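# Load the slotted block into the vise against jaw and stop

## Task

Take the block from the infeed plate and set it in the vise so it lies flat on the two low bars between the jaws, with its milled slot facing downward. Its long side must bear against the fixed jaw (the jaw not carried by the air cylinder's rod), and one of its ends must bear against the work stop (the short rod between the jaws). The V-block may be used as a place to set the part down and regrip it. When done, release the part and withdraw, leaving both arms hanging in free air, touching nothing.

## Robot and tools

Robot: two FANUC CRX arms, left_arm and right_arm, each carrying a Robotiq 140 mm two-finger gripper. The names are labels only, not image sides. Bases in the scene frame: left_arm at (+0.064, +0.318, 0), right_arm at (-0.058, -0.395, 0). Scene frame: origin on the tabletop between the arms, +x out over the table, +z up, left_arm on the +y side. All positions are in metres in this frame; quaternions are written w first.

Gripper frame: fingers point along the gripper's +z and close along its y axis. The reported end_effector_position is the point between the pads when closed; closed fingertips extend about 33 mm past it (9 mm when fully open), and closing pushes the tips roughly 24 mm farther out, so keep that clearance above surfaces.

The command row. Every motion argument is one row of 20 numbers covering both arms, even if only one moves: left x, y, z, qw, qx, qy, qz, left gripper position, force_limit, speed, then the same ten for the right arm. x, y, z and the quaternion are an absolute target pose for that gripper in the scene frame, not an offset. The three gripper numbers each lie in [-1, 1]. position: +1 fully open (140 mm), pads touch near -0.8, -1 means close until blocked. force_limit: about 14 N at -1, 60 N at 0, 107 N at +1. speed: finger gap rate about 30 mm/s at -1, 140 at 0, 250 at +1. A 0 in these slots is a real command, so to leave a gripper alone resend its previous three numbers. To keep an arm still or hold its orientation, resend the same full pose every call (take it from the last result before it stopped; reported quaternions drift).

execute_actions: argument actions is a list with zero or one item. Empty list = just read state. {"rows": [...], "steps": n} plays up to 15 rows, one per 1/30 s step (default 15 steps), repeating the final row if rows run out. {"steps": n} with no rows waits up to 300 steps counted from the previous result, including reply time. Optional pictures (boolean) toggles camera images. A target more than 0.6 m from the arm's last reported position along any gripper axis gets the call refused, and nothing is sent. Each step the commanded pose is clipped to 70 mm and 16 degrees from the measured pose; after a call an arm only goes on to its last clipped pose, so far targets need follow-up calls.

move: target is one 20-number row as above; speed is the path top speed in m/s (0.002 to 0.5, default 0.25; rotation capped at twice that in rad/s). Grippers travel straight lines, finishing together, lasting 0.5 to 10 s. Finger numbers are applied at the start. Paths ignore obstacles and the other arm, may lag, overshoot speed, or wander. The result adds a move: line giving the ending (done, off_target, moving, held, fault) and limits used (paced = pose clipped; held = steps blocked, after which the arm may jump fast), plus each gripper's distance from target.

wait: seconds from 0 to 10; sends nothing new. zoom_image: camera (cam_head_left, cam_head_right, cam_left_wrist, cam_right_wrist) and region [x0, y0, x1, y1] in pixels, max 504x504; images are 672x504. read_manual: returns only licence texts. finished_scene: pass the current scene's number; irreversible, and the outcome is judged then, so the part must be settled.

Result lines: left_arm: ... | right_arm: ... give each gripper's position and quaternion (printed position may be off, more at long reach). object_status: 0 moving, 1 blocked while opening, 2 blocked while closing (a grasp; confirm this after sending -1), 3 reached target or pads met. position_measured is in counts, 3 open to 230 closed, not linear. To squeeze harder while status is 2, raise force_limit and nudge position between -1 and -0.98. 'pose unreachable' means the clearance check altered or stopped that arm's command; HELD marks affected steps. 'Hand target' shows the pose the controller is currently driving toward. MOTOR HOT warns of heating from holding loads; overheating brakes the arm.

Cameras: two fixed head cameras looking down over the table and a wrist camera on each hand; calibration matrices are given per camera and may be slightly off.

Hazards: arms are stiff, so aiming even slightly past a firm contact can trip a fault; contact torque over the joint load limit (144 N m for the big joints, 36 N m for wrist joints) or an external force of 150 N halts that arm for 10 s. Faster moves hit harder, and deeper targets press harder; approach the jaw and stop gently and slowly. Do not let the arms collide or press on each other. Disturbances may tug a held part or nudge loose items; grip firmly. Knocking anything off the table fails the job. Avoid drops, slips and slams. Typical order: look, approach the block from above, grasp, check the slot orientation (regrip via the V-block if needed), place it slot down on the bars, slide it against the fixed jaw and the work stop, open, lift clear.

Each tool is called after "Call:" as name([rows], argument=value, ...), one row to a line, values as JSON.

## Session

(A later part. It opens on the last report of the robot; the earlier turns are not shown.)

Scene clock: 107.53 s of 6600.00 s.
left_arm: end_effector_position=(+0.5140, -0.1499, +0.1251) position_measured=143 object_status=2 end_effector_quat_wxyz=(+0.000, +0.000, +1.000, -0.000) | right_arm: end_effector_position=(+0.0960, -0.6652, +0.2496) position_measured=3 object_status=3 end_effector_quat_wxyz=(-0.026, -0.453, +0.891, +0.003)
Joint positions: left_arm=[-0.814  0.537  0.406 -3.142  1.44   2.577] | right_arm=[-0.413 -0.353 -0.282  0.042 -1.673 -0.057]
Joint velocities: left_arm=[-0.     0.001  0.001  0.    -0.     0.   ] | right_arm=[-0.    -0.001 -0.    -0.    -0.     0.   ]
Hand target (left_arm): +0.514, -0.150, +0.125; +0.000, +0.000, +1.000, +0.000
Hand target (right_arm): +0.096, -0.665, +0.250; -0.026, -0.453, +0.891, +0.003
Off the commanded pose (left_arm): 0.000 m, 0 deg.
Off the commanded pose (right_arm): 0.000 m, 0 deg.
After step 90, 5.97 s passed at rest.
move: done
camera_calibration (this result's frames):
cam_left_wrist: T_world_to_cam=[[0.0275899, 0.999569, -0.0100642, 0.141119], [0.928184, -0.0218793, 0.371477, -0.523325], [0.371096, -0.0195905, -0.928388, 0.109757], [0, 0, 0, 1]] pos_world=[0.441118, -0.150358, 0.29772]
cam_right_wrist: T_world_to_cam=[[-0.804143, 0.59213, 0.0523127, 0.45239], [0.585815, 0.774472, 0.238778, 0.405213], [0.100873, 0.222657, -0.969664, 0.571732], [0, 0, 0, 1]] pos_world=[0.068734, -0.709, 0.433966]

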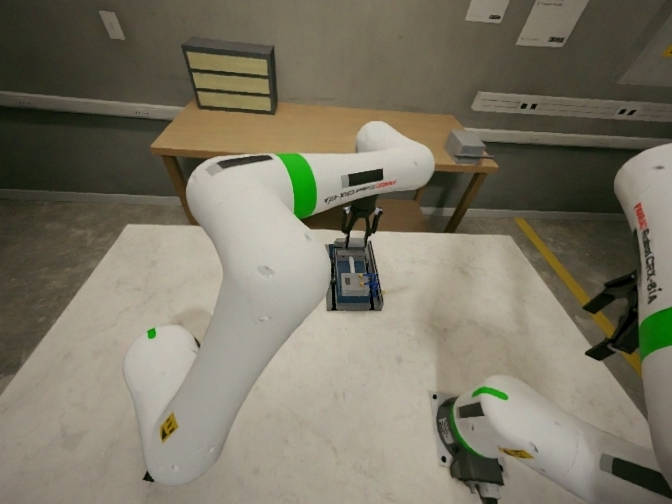

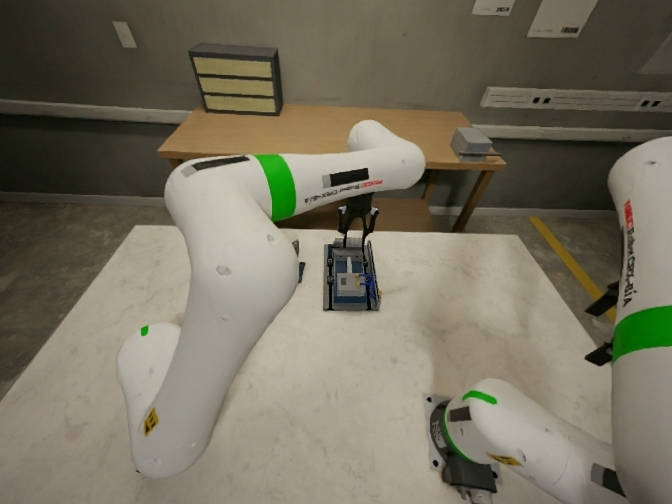

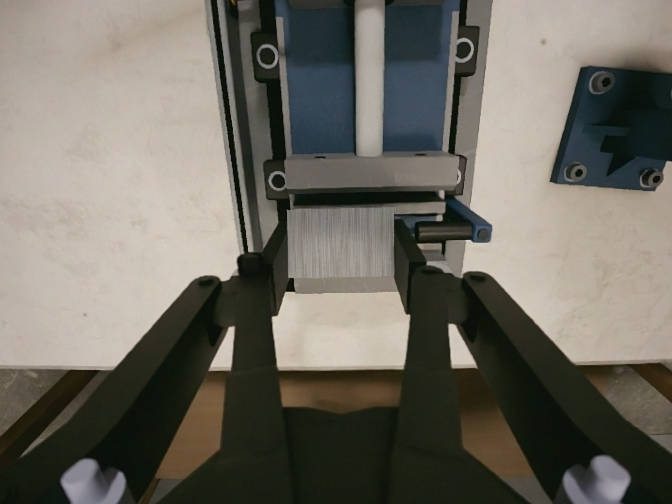

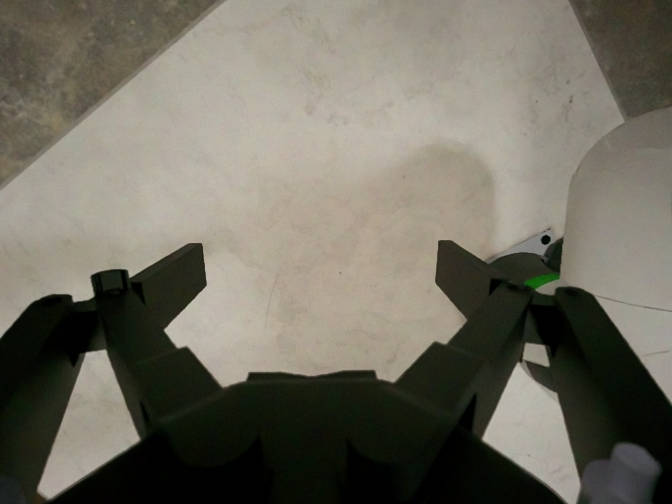

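Call:
move(target=[0.511,-0.15,0.114,0,0,1,0,-1,0,0,0.096,-0.6652,0.2496,-0.026,-0.453,0.891,0.003,1,0,0], speed=0.02)

Call:
move(target=[0.511,-0.15,0.114,0,0,1,0,0.05,0,-1,0.096,-0.6652,0.2496,-0.026,-0.453,0.891,0.003,1,0,0])

Call:
move(target=[0.511,-0.15,0.17,0,0,1,0,0.05,0,-1,0.096,-0.6652,0.2496,-0.026,-0.453,0.891,0.003,1,0,0])

Scene clock: 114.90 s of 6600.00 s.
left_arm: end_effector_position=(+0.5111, -0.1500, +0.1142) position_measured=143 object_status=2 end_effector_quat_wxyz=(+0.000, +0.000, +1.000, -0.000) | right_arm: end_effector_position=(+0.0960, -0.6652, +0.2496) position_measured=3 object_status=3 end_effector_quat_wxyz=(-0.026, -0.453, +0.891, +0.003)
Joint positions: left_arm=[-0.818  0.536  0.379 -3.142  1.414  2.582] | right_arm=[-0.413 -0.353 -0.282  0.042 -1.673 -0.057]
Joint velocities: left_arm=[-0.     0.    -0.001  0.001  0.     0.001] | right_arm=[ 0.    -0.    -0.001 -0.     0.    -0.   ]
Hand target (left_arm): +0.511, -0.150, +0.114; +0.000, +0.000, +1.000, +0.000
Hand target (right_arm): +0.096, -0.665, +0.250; -0.026, -0.453, +0.891, +0.003
Off the commanded pose (left_arm): 0.000 m, 0 deg.
Off the commanded pose (right_arm): 0.000 m, 0 deg.
After step 90, 3.57 s passed at rest.
move: done
camera_calibration (this result's frames):
cam_left_wrist: T_world_to_cam=[[0.0271832, 0.999579, -0.0101265, 0.141462], [0.928213, -0.0214795, 0.371429, -0.516508], [0.371055, -0.0194962, -0.928406, 0.100717], [0, 0, 0, 1]] pos_world=[0.438213, -0.150533, 0.286784]
cam_right_wrist: T_world_to_cam=[[-0.804143, 0.59213, 0.0523124, 0.45239], [0.585815, 0.774472, 0.238778, 0.405213], [0.100873, 0.222657, -0.969664, 0.571732], [0, 0, 0, 1]] pos_world=[0.068734, -0.709, 0.433966]

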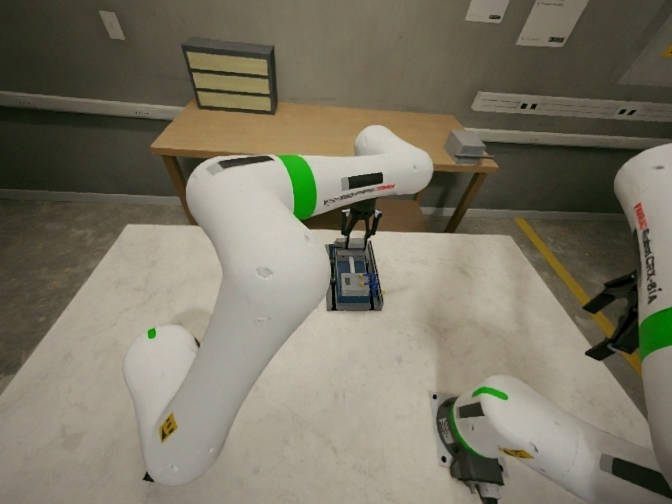

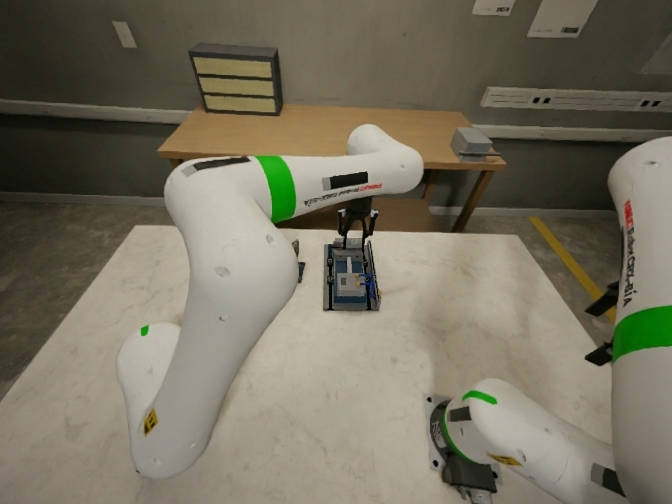

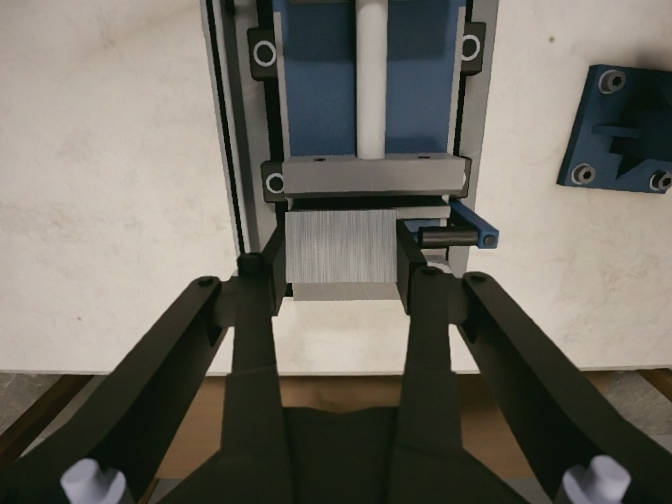

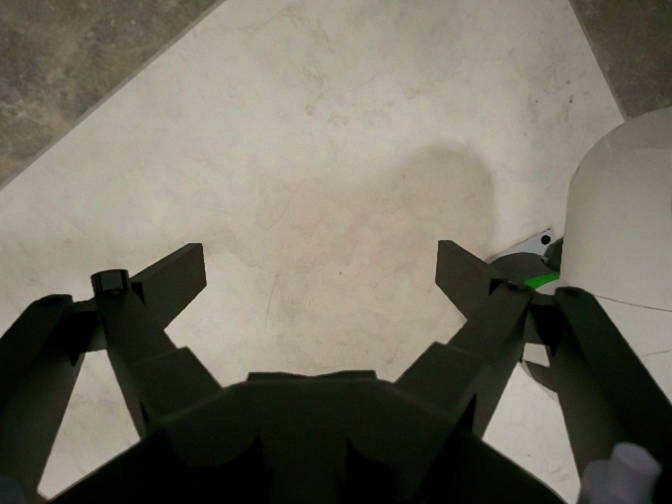

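Scene clock: 115.60 s of 6600.00 s.
left_arm: end_effector_position=(+0.5110, -0.1500, +0.1140) position_measured=123 object_status=3 end_effector_quat_wxyz=(-0.000, +0.000, +1.000, +0.000) | right_arm: end_effector_position=(+0.0960, -0.6652, +0.2496) position_measured=3 object_status=3 end_effector_quat_wxyz=(-0.026, -0.453, +0.891, +0.003)
Joint positions: left_arm=[-0.818  0.536  0.379 -3.142  1.414  2.582] | right_arm=[-0.413 -0.353 -0.282  0.042 -1.673 -0.057]
Joint velocities: left_arm=[ 0.    -0.001  0.002 -0.     0.001 -0.   ] | right_arm=[-0.    -0.001  0.     0.001  0.     0.   ]
Hand target (left_arm): +0.511, -0.150, +0.114; +0.000, +0.000, +1.000, +0.000
Hand target (right_arm): +0.096, -0.665, +0.250; -0.026, -0.453, +0.891, +0.003
Off the commanded pose (left_arm): 0.000 m, 0 deg.
Off the commanded pose (right_arm): 0.000 m, 0 deg.
move: done
camera_calibration (this result's frames):
cam_left_wrist: T_world_to_cam=[[0.0271807, 0.999581, -0.00992703, 0.141424], [0.928323, -0.0215571, 0.37115, -0.516361], [0.370781, -0.0193036, -0.92852, 0.100777], [0, 0, 0, 1]] pos_world=[0.438139, -0.150551, 0.286625]
cam_right_wrist: T_world_to_cam=[[-0.804143, 0.59213, 0.0523123, 0.45239], [0.585815, 0.774472, 0.238778, 0.405213], [0.100873, 0.222657, -0.969664, 0.571732], [0, 0, 0, 1]] pos_world=[0.0687341, -0.709, 0.433966]

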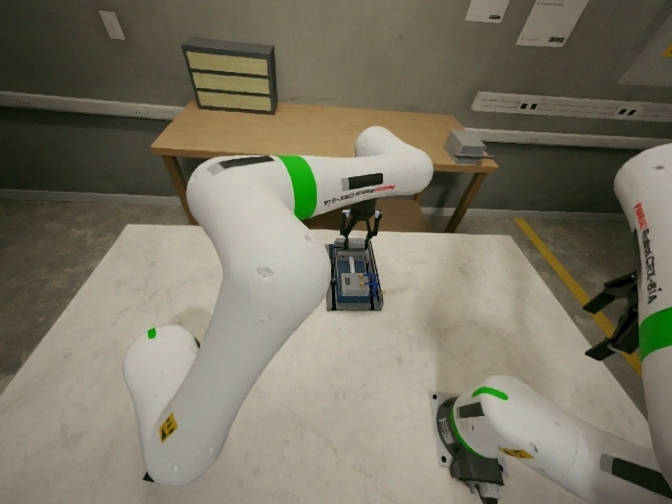

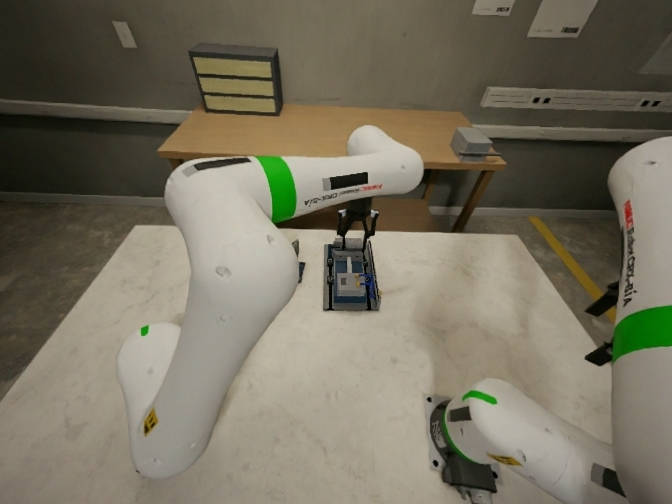

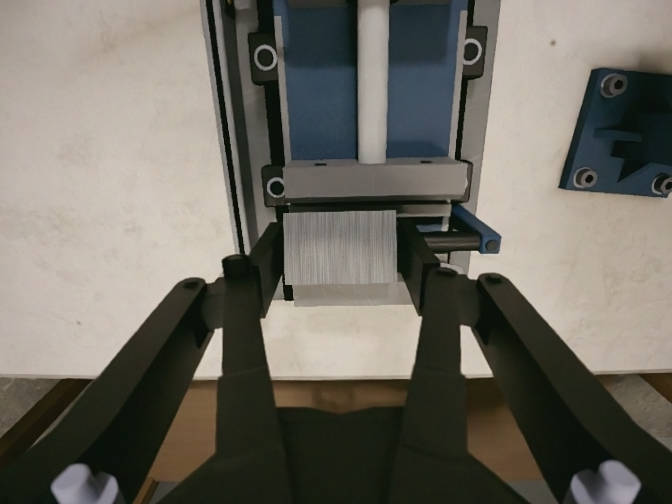

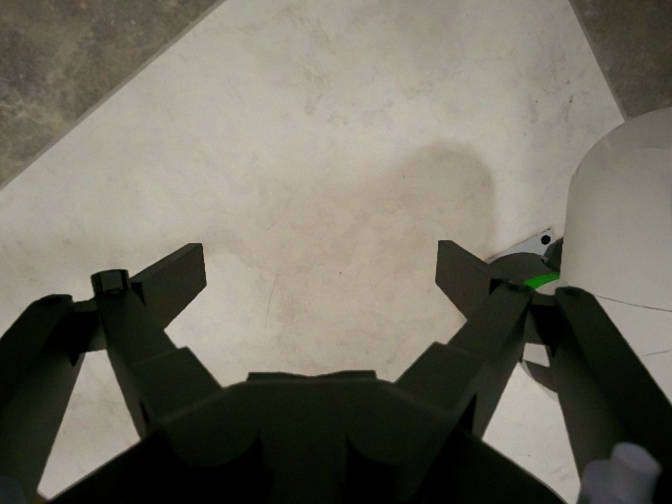

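Scene clock: 116.37 s of 6600.00 s.
left_arm: end_effector_position=(+0.5110, -0.1500, +0.1700) position_measured=123 object_status=3 end_effector_quat_wxyz=(+0.000, -0.000, +1.000, +0.000) | right_arm: end_effector_position=(+0.0960, -0.6652, +0.2496) position_measured=3 object_status=3 end_effector_quat_wxyz=(-0.026, -0.453, +0.891, +0.003)
Joint positions: left_arm=[-0.818  0.522  0.489 -3.142  1.538  2.582] | right_arm=[-0.413 -0.353 -0.282  0.042 -1.673 -0.057]
Joint velocities: left_arm=[-0.001  0.     0.    -0.    -0.     0.   ] | right_arm=[-0.    -0.     0.002  0.     0.     0.   ]
Hand target (left_arm): +0.511, -0.150, +0.170; +0.000, -0.000, +1.000, +0.000
Hand target (right_arm): +0.096, -0.665, +0.250; -0.026, -0.453, +0.891, +0.003
Off the commanded pose (left_arm): 0.000 m, 0 deg.
Off the commanded pose (right_arm): 0.000 m, 0 deg.
move: done
camera_calibration (this result's frames):
cam_left_wrist: T_world_to_cam=[[0.0268716, 0.999589, -0.0099593, 0.142184], [0.928319, -0.0212575, 0.371176, -0.537132], [0.370812, -0.0192195, -0.928509, 0.152764], [0, 0, 0, 1]] pos_world=[0.438162, -0.150608, 0.342629]
cam_right_wrist: T_world_to_cam=[[-0.804143, 0.59213, 0.0523126, 0.45239], [0.585815, 0.774472, 0.238778, 0.405213], [0.100873, 0.222657, -0.969664, 0.571732], [0, 0, 0, 1]] pos_world=[0.0687341, -0.709, 0.433966]

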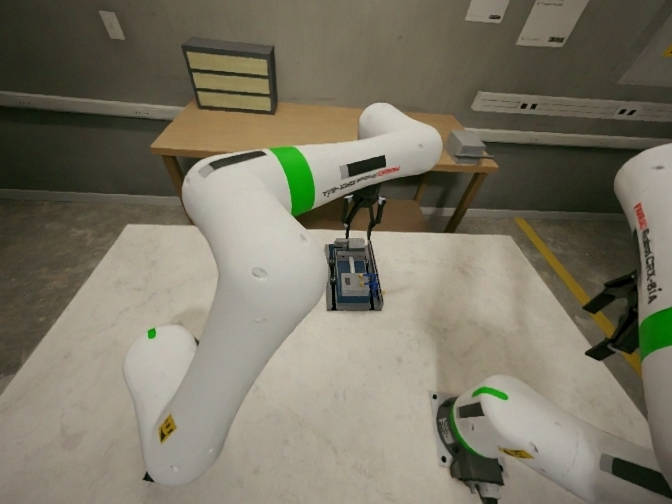

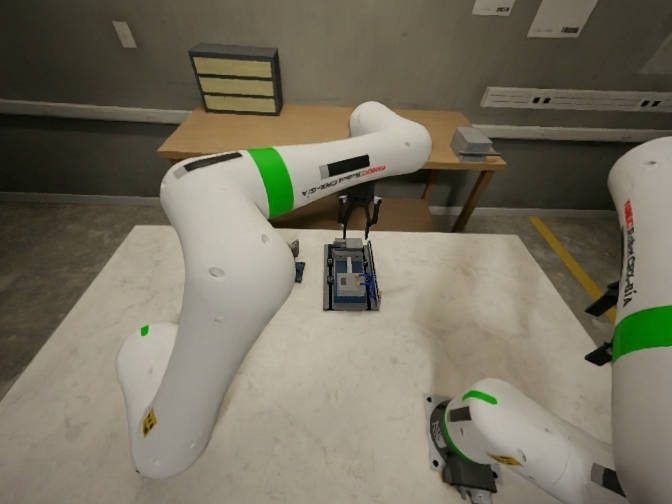

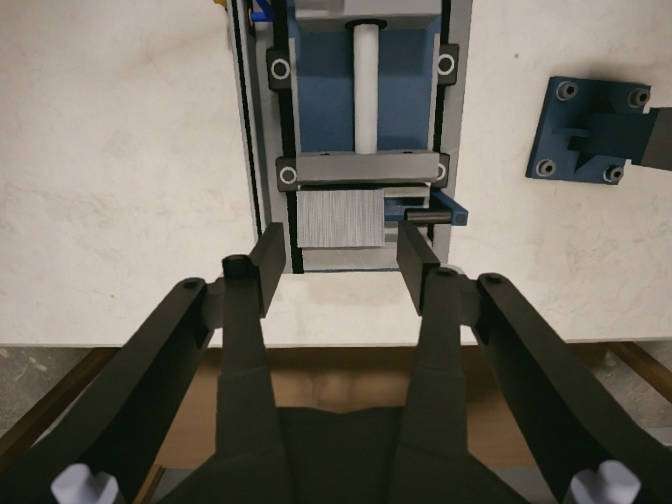

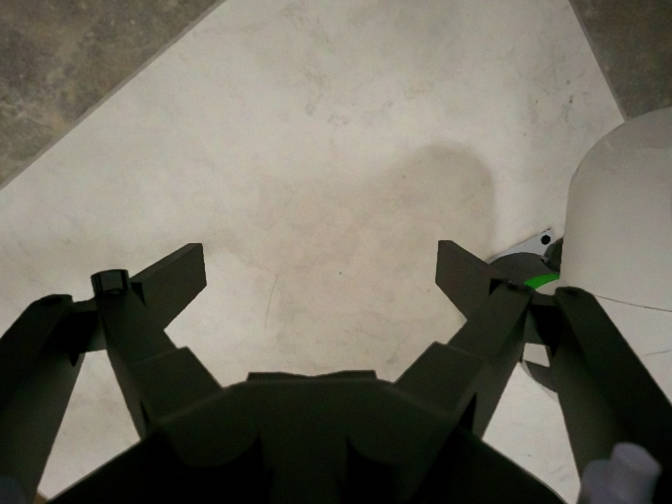

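Call:
move(target=[0.511,-0.15,0.132,0,0,1,0,0.05,-1,-1,0.096,-0.6652,0.2496,-0.026,-0.453,0.891,0.003,1,0,0], speed=0.1)

Call:
move(target=[0.511,-0.13,0.132,0,0,1,0,0.05,-1,-1,0.096,-0.6652,0.2496,-0.026,-0.453,0.891,0.003,1,0,0], speed=0.03)

Call:
move(target=[0.511,-0.127,0.132,0,0,1,0,-1,-1,-1,0.096,-0.6652,0.2496,-0.026,-0.453,0.891,0.003,1,0,0], speed=0.01)

Scene clock: 128.07 s of 6600.00 s.
left_arm: end_effector_position=(+0.5109, -0.1500, +0.1320) position_measured=123 object_status=3 end_effector_quat_wxyz=(-0.000, +0.000, +1.000, -0.000) | right_arm: end_effector_position=(+0.0960, -0.6652, +0.2496) position_measured=3 object_status=3 end_effector_quat_wxyz=(-0.026, -0.453, +0.891, +0.003)
Joint positions: left_arm=[-0.818  0.529  0.412 -3.141  1.453  2.582] | right_arm=[-0.413 -0.353 -0.282  0.042 -1.673 -0.057]
Joint velocities: left_arm=[-0.    -0.001  0.    -0.002 -0.001 -0.   ] | right_arm=[-0.001 -0.001 -0.002 -0.    -0.     0.   ]
Hand target (left_arm): +0.511, -0.150, +0.132; -0.000, +0.000, +1.000, -0.000
Hand target (right_arm): +0.096, -0.665, +0.250; -0.026, -0.453, +0.891, +0.003
Off the commanded pose (left_arm): 0.000 m, 0 deg.
Off the commanded pose (right_arm): 0.000 m, 0 deg.
After step 90, 7.93 s passed at rest.
move: done
camera_calibration (this result's frames):
cam_left_wrist: T_world_to_cam=[[0.0273174, 0.999577, -0.0100093, 0.141551], [0.928358, -0.0216555, 0.371055, -0.523014], [0.370682, -0.0194285, -0.928557, 0.117542], [0, 0, 0, 1]] pos_world=[0.438107, -0.150534, 0.304628]
cam_right_wrist: T_world_to_cam=[[-0.804143, 0.59213, 0.0523125, 0.45239], [0.585815, 0.774472, 0.238778, 0.405213], [0.100873, 0.222657, -0.969664, 0.571732], [0, 0, 0, 1]] pos_world=[0.068734, -0.709, 0.433966]

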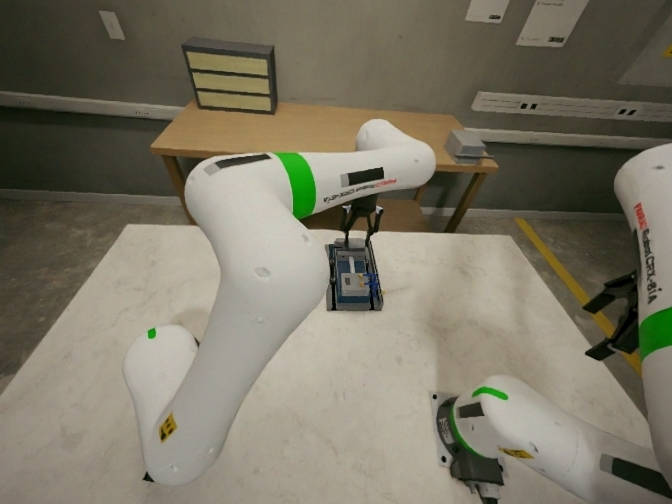

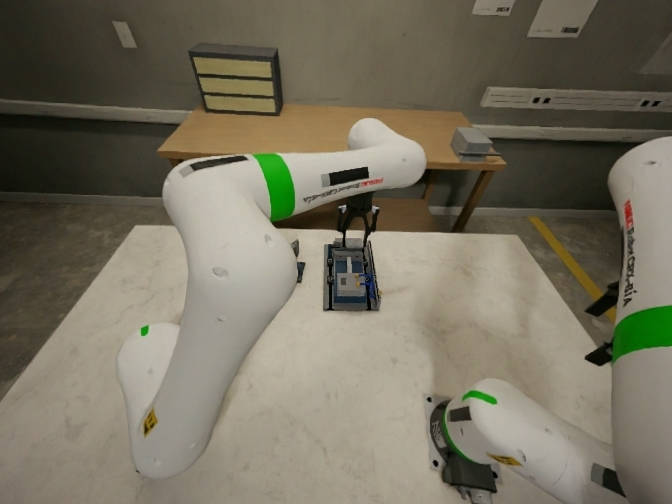

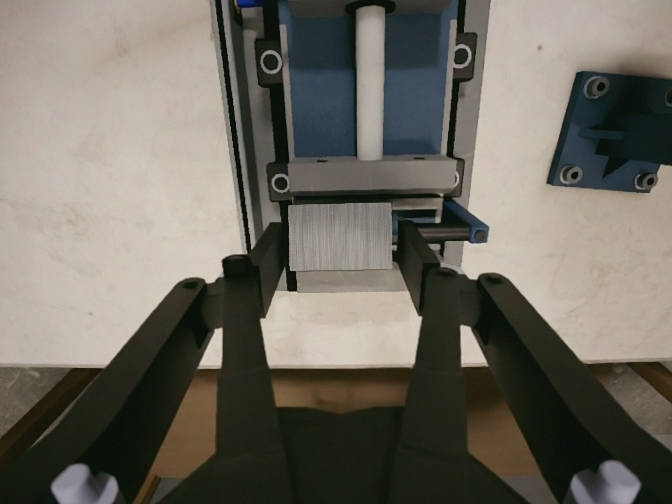

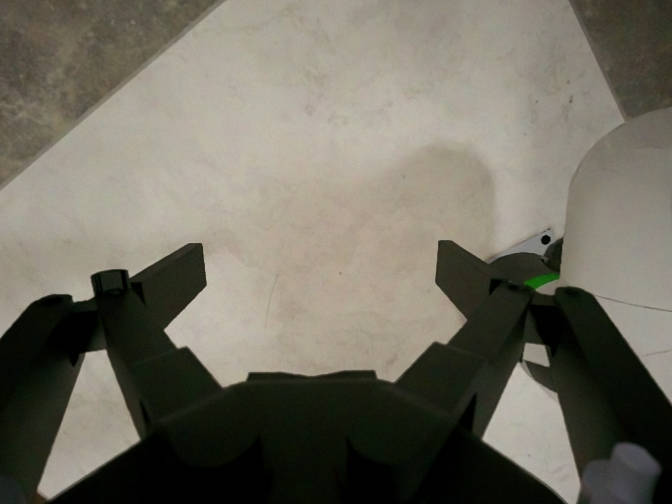

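Scene clock: 129.00 s of 6600.00 s.
left_arm: end_effector_position=(+0.5109, -0.1300, +0.1320) position_measured=123 object_status=3 end_effector_quat_wxyz=(-0.000, +0.000, +1.000, -0.000) | right_arm: end_effector_position=(+0.0960, -0.6652, +0.2496) position_measured=3 object_status=3 end_effector_quat_wxyz=(-0.026, -0.453, +0.891, +0.003)
Joint positions: left_arm=[-0.801  0.491  0.356 -3.142  1.435  2.565] | right_arm=[-0.413 -0.353 -0.282  0.042 -1.673 -0.057]
Joint velocities: left_arm=[-0.    -0.     0.001  0.    -0.001  0.   ] | right_arm=[-0.     0.001  0.001  0.    -0.001  0.   ]
Hand target (left_arm): +0.511, -0.130, +0.132; -0.000, +0.000, +1.000, -0.000
Hand target (right_arm): +0.096, -0.665, +0.250; -0.026, -0.453, +0.891, +0.003
Off the commanded pose (left_arm): 0.000 m, 0 deg.
Off the commanded pose (right_arm): 0.000 m, 0 deg.
move: done
camera_calibration (this result's frames):
cam_left_wrist: T_world_to_cam=[[0.0272066, 0.99958, -0.0100008, 0.12163], [0.928354, -0.0215553, 0.371072, -0.52256], [0.370701, -0.0193799, -0.92855, 0.117921], [0, 0, 0, 1]] pos_world=[0.438098, -0.130558, 0.30462]
cam_right_wrist: T_world_to_cam=[[-0.804143, 0.592129, 0.0523126, 0.45239], [0.585814, 0.774472, 0.238778, 0.405213], [0.100873, 0.222657, -0.969664, 0.571732], [0, 0, 0, 1]] pos_world=[0.068734, -0.709, 0.433966]

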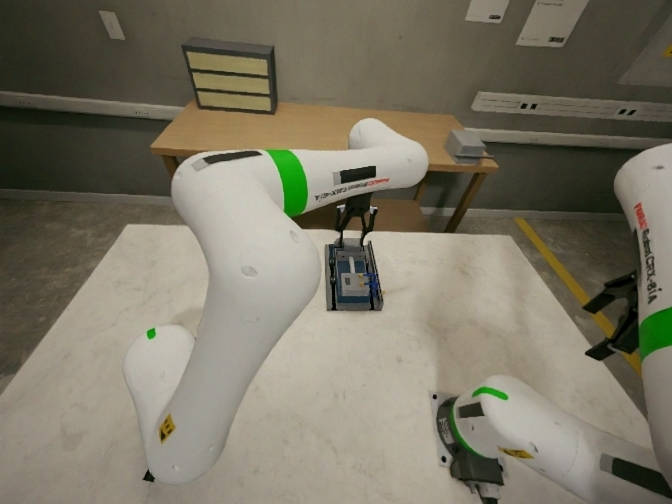

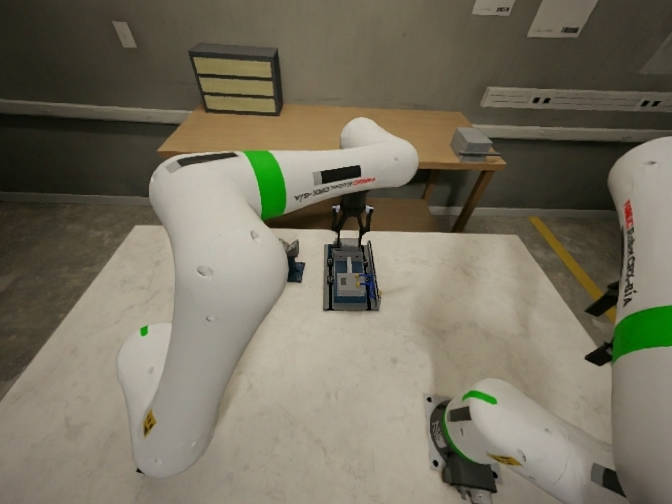

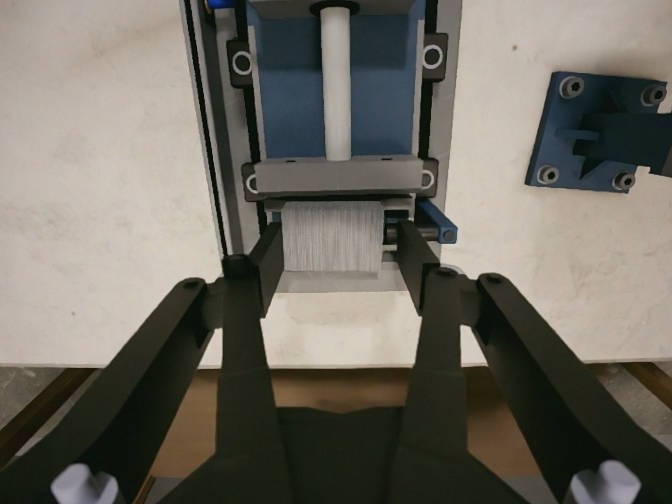

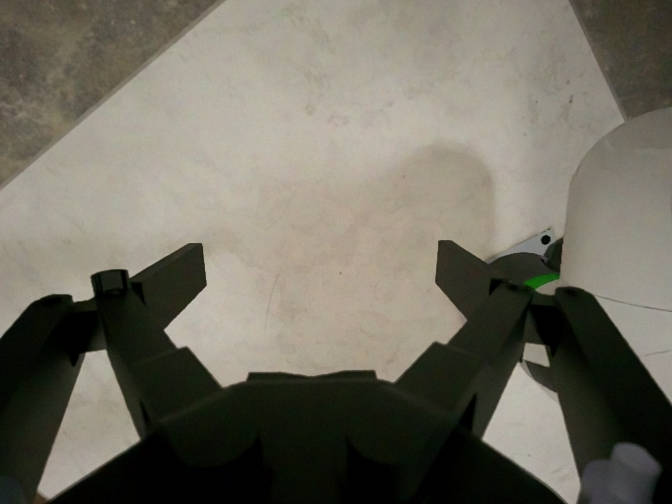

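Scene clock: 129.70 s of 6600.00 s.
left_arm: end_effector_position=(+0.5110, -0.1272, +0.1321) position_measured=138 object_status=2 end_effector_quat_wxyz=(+0.000, +0.000, +1.000, -0.000) | right_arm: end_effector_position=(+0.0960, -0.6652, +0.2496) position_measured=3 object_status=3 end_effector_quat_wxyz=(-0.026, -0.453, +0.891, +0.003)
Joint positions: left_arm=[-0.799  0.485  0.348 -3.141  1.433  2.562] | right_arm=[-0.413 -0.353 -0.282  0.042 -1.673 -0.057]
Joint velocities: left_arm=[ 0.001  0.    -0.002 -0.001  0.001 -0.   ] | right_arm=[-0.    -0.    -0.001  0.    -0.     0.   ]
Hand target (left_arm): +0.511, -0.127, +0.132; -0.000, +0.000, +1.000, -0.000
Hand target (right_arm): +0.096, -0.665, +0.250; -0.026, -0.453, +0.891, +0.003
Off the commanded pose (left_arm): 0.000 m, 0 deg.
Off the commanded pose (right_arm): 0.000 m, 0 deg.
move: done
camera_calibration (this result's frames):
cam_left_wrist: T_world_to_cam=[[0.0272474, 0.999574, -0.0104281, 0.118851], [0.92826, -0.0214297, 0.371315, -0.522581], [0.370933, -0.0197973, -0.928449, 0.117892], [0, 0, 0, 1]] pos_world=[0.438123, -0.127665, 0.304738]
cam_right_wrist: T_world_to_cam=[[-0.804143, 0.59213, 0.0523125, 0.45239], [0.585815, 0.774472, 0.238778, 0.405213], [0.100873, 0.222657, -0.969664, 0.571732], [0, 0, 0, 1]] pos_world=[0.068734, -0.709, 0.433966]

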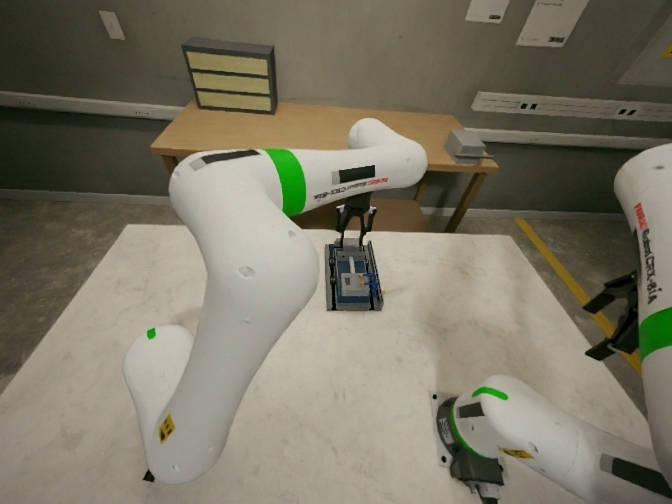

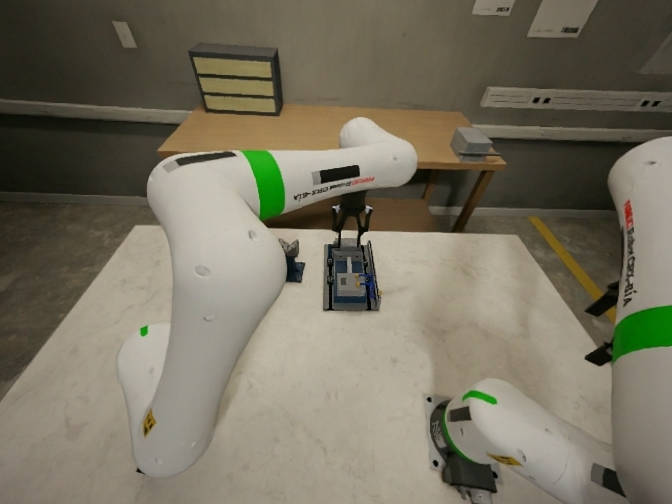

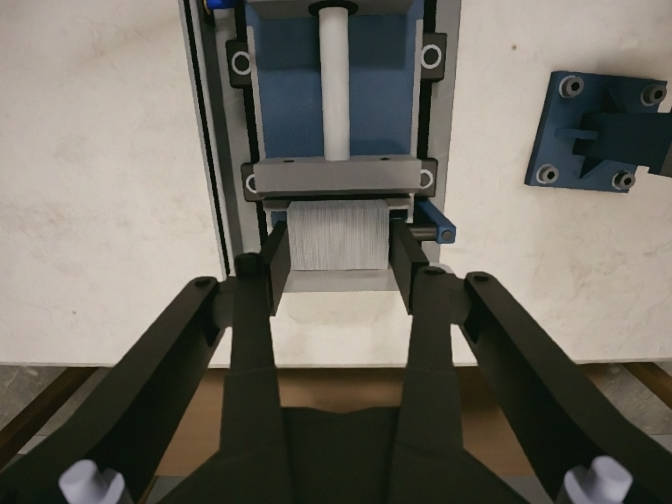

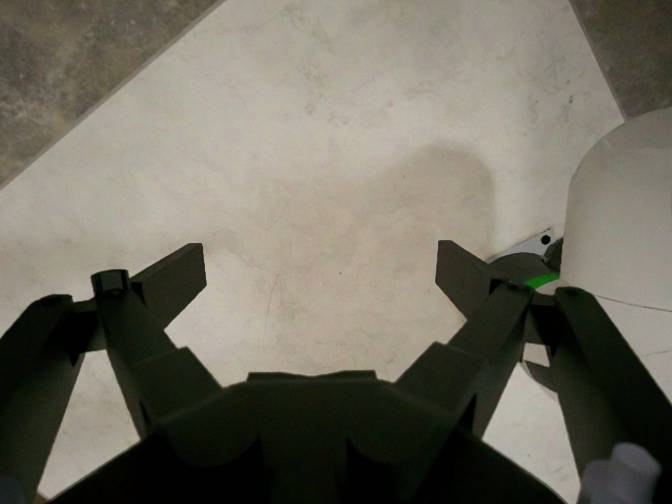

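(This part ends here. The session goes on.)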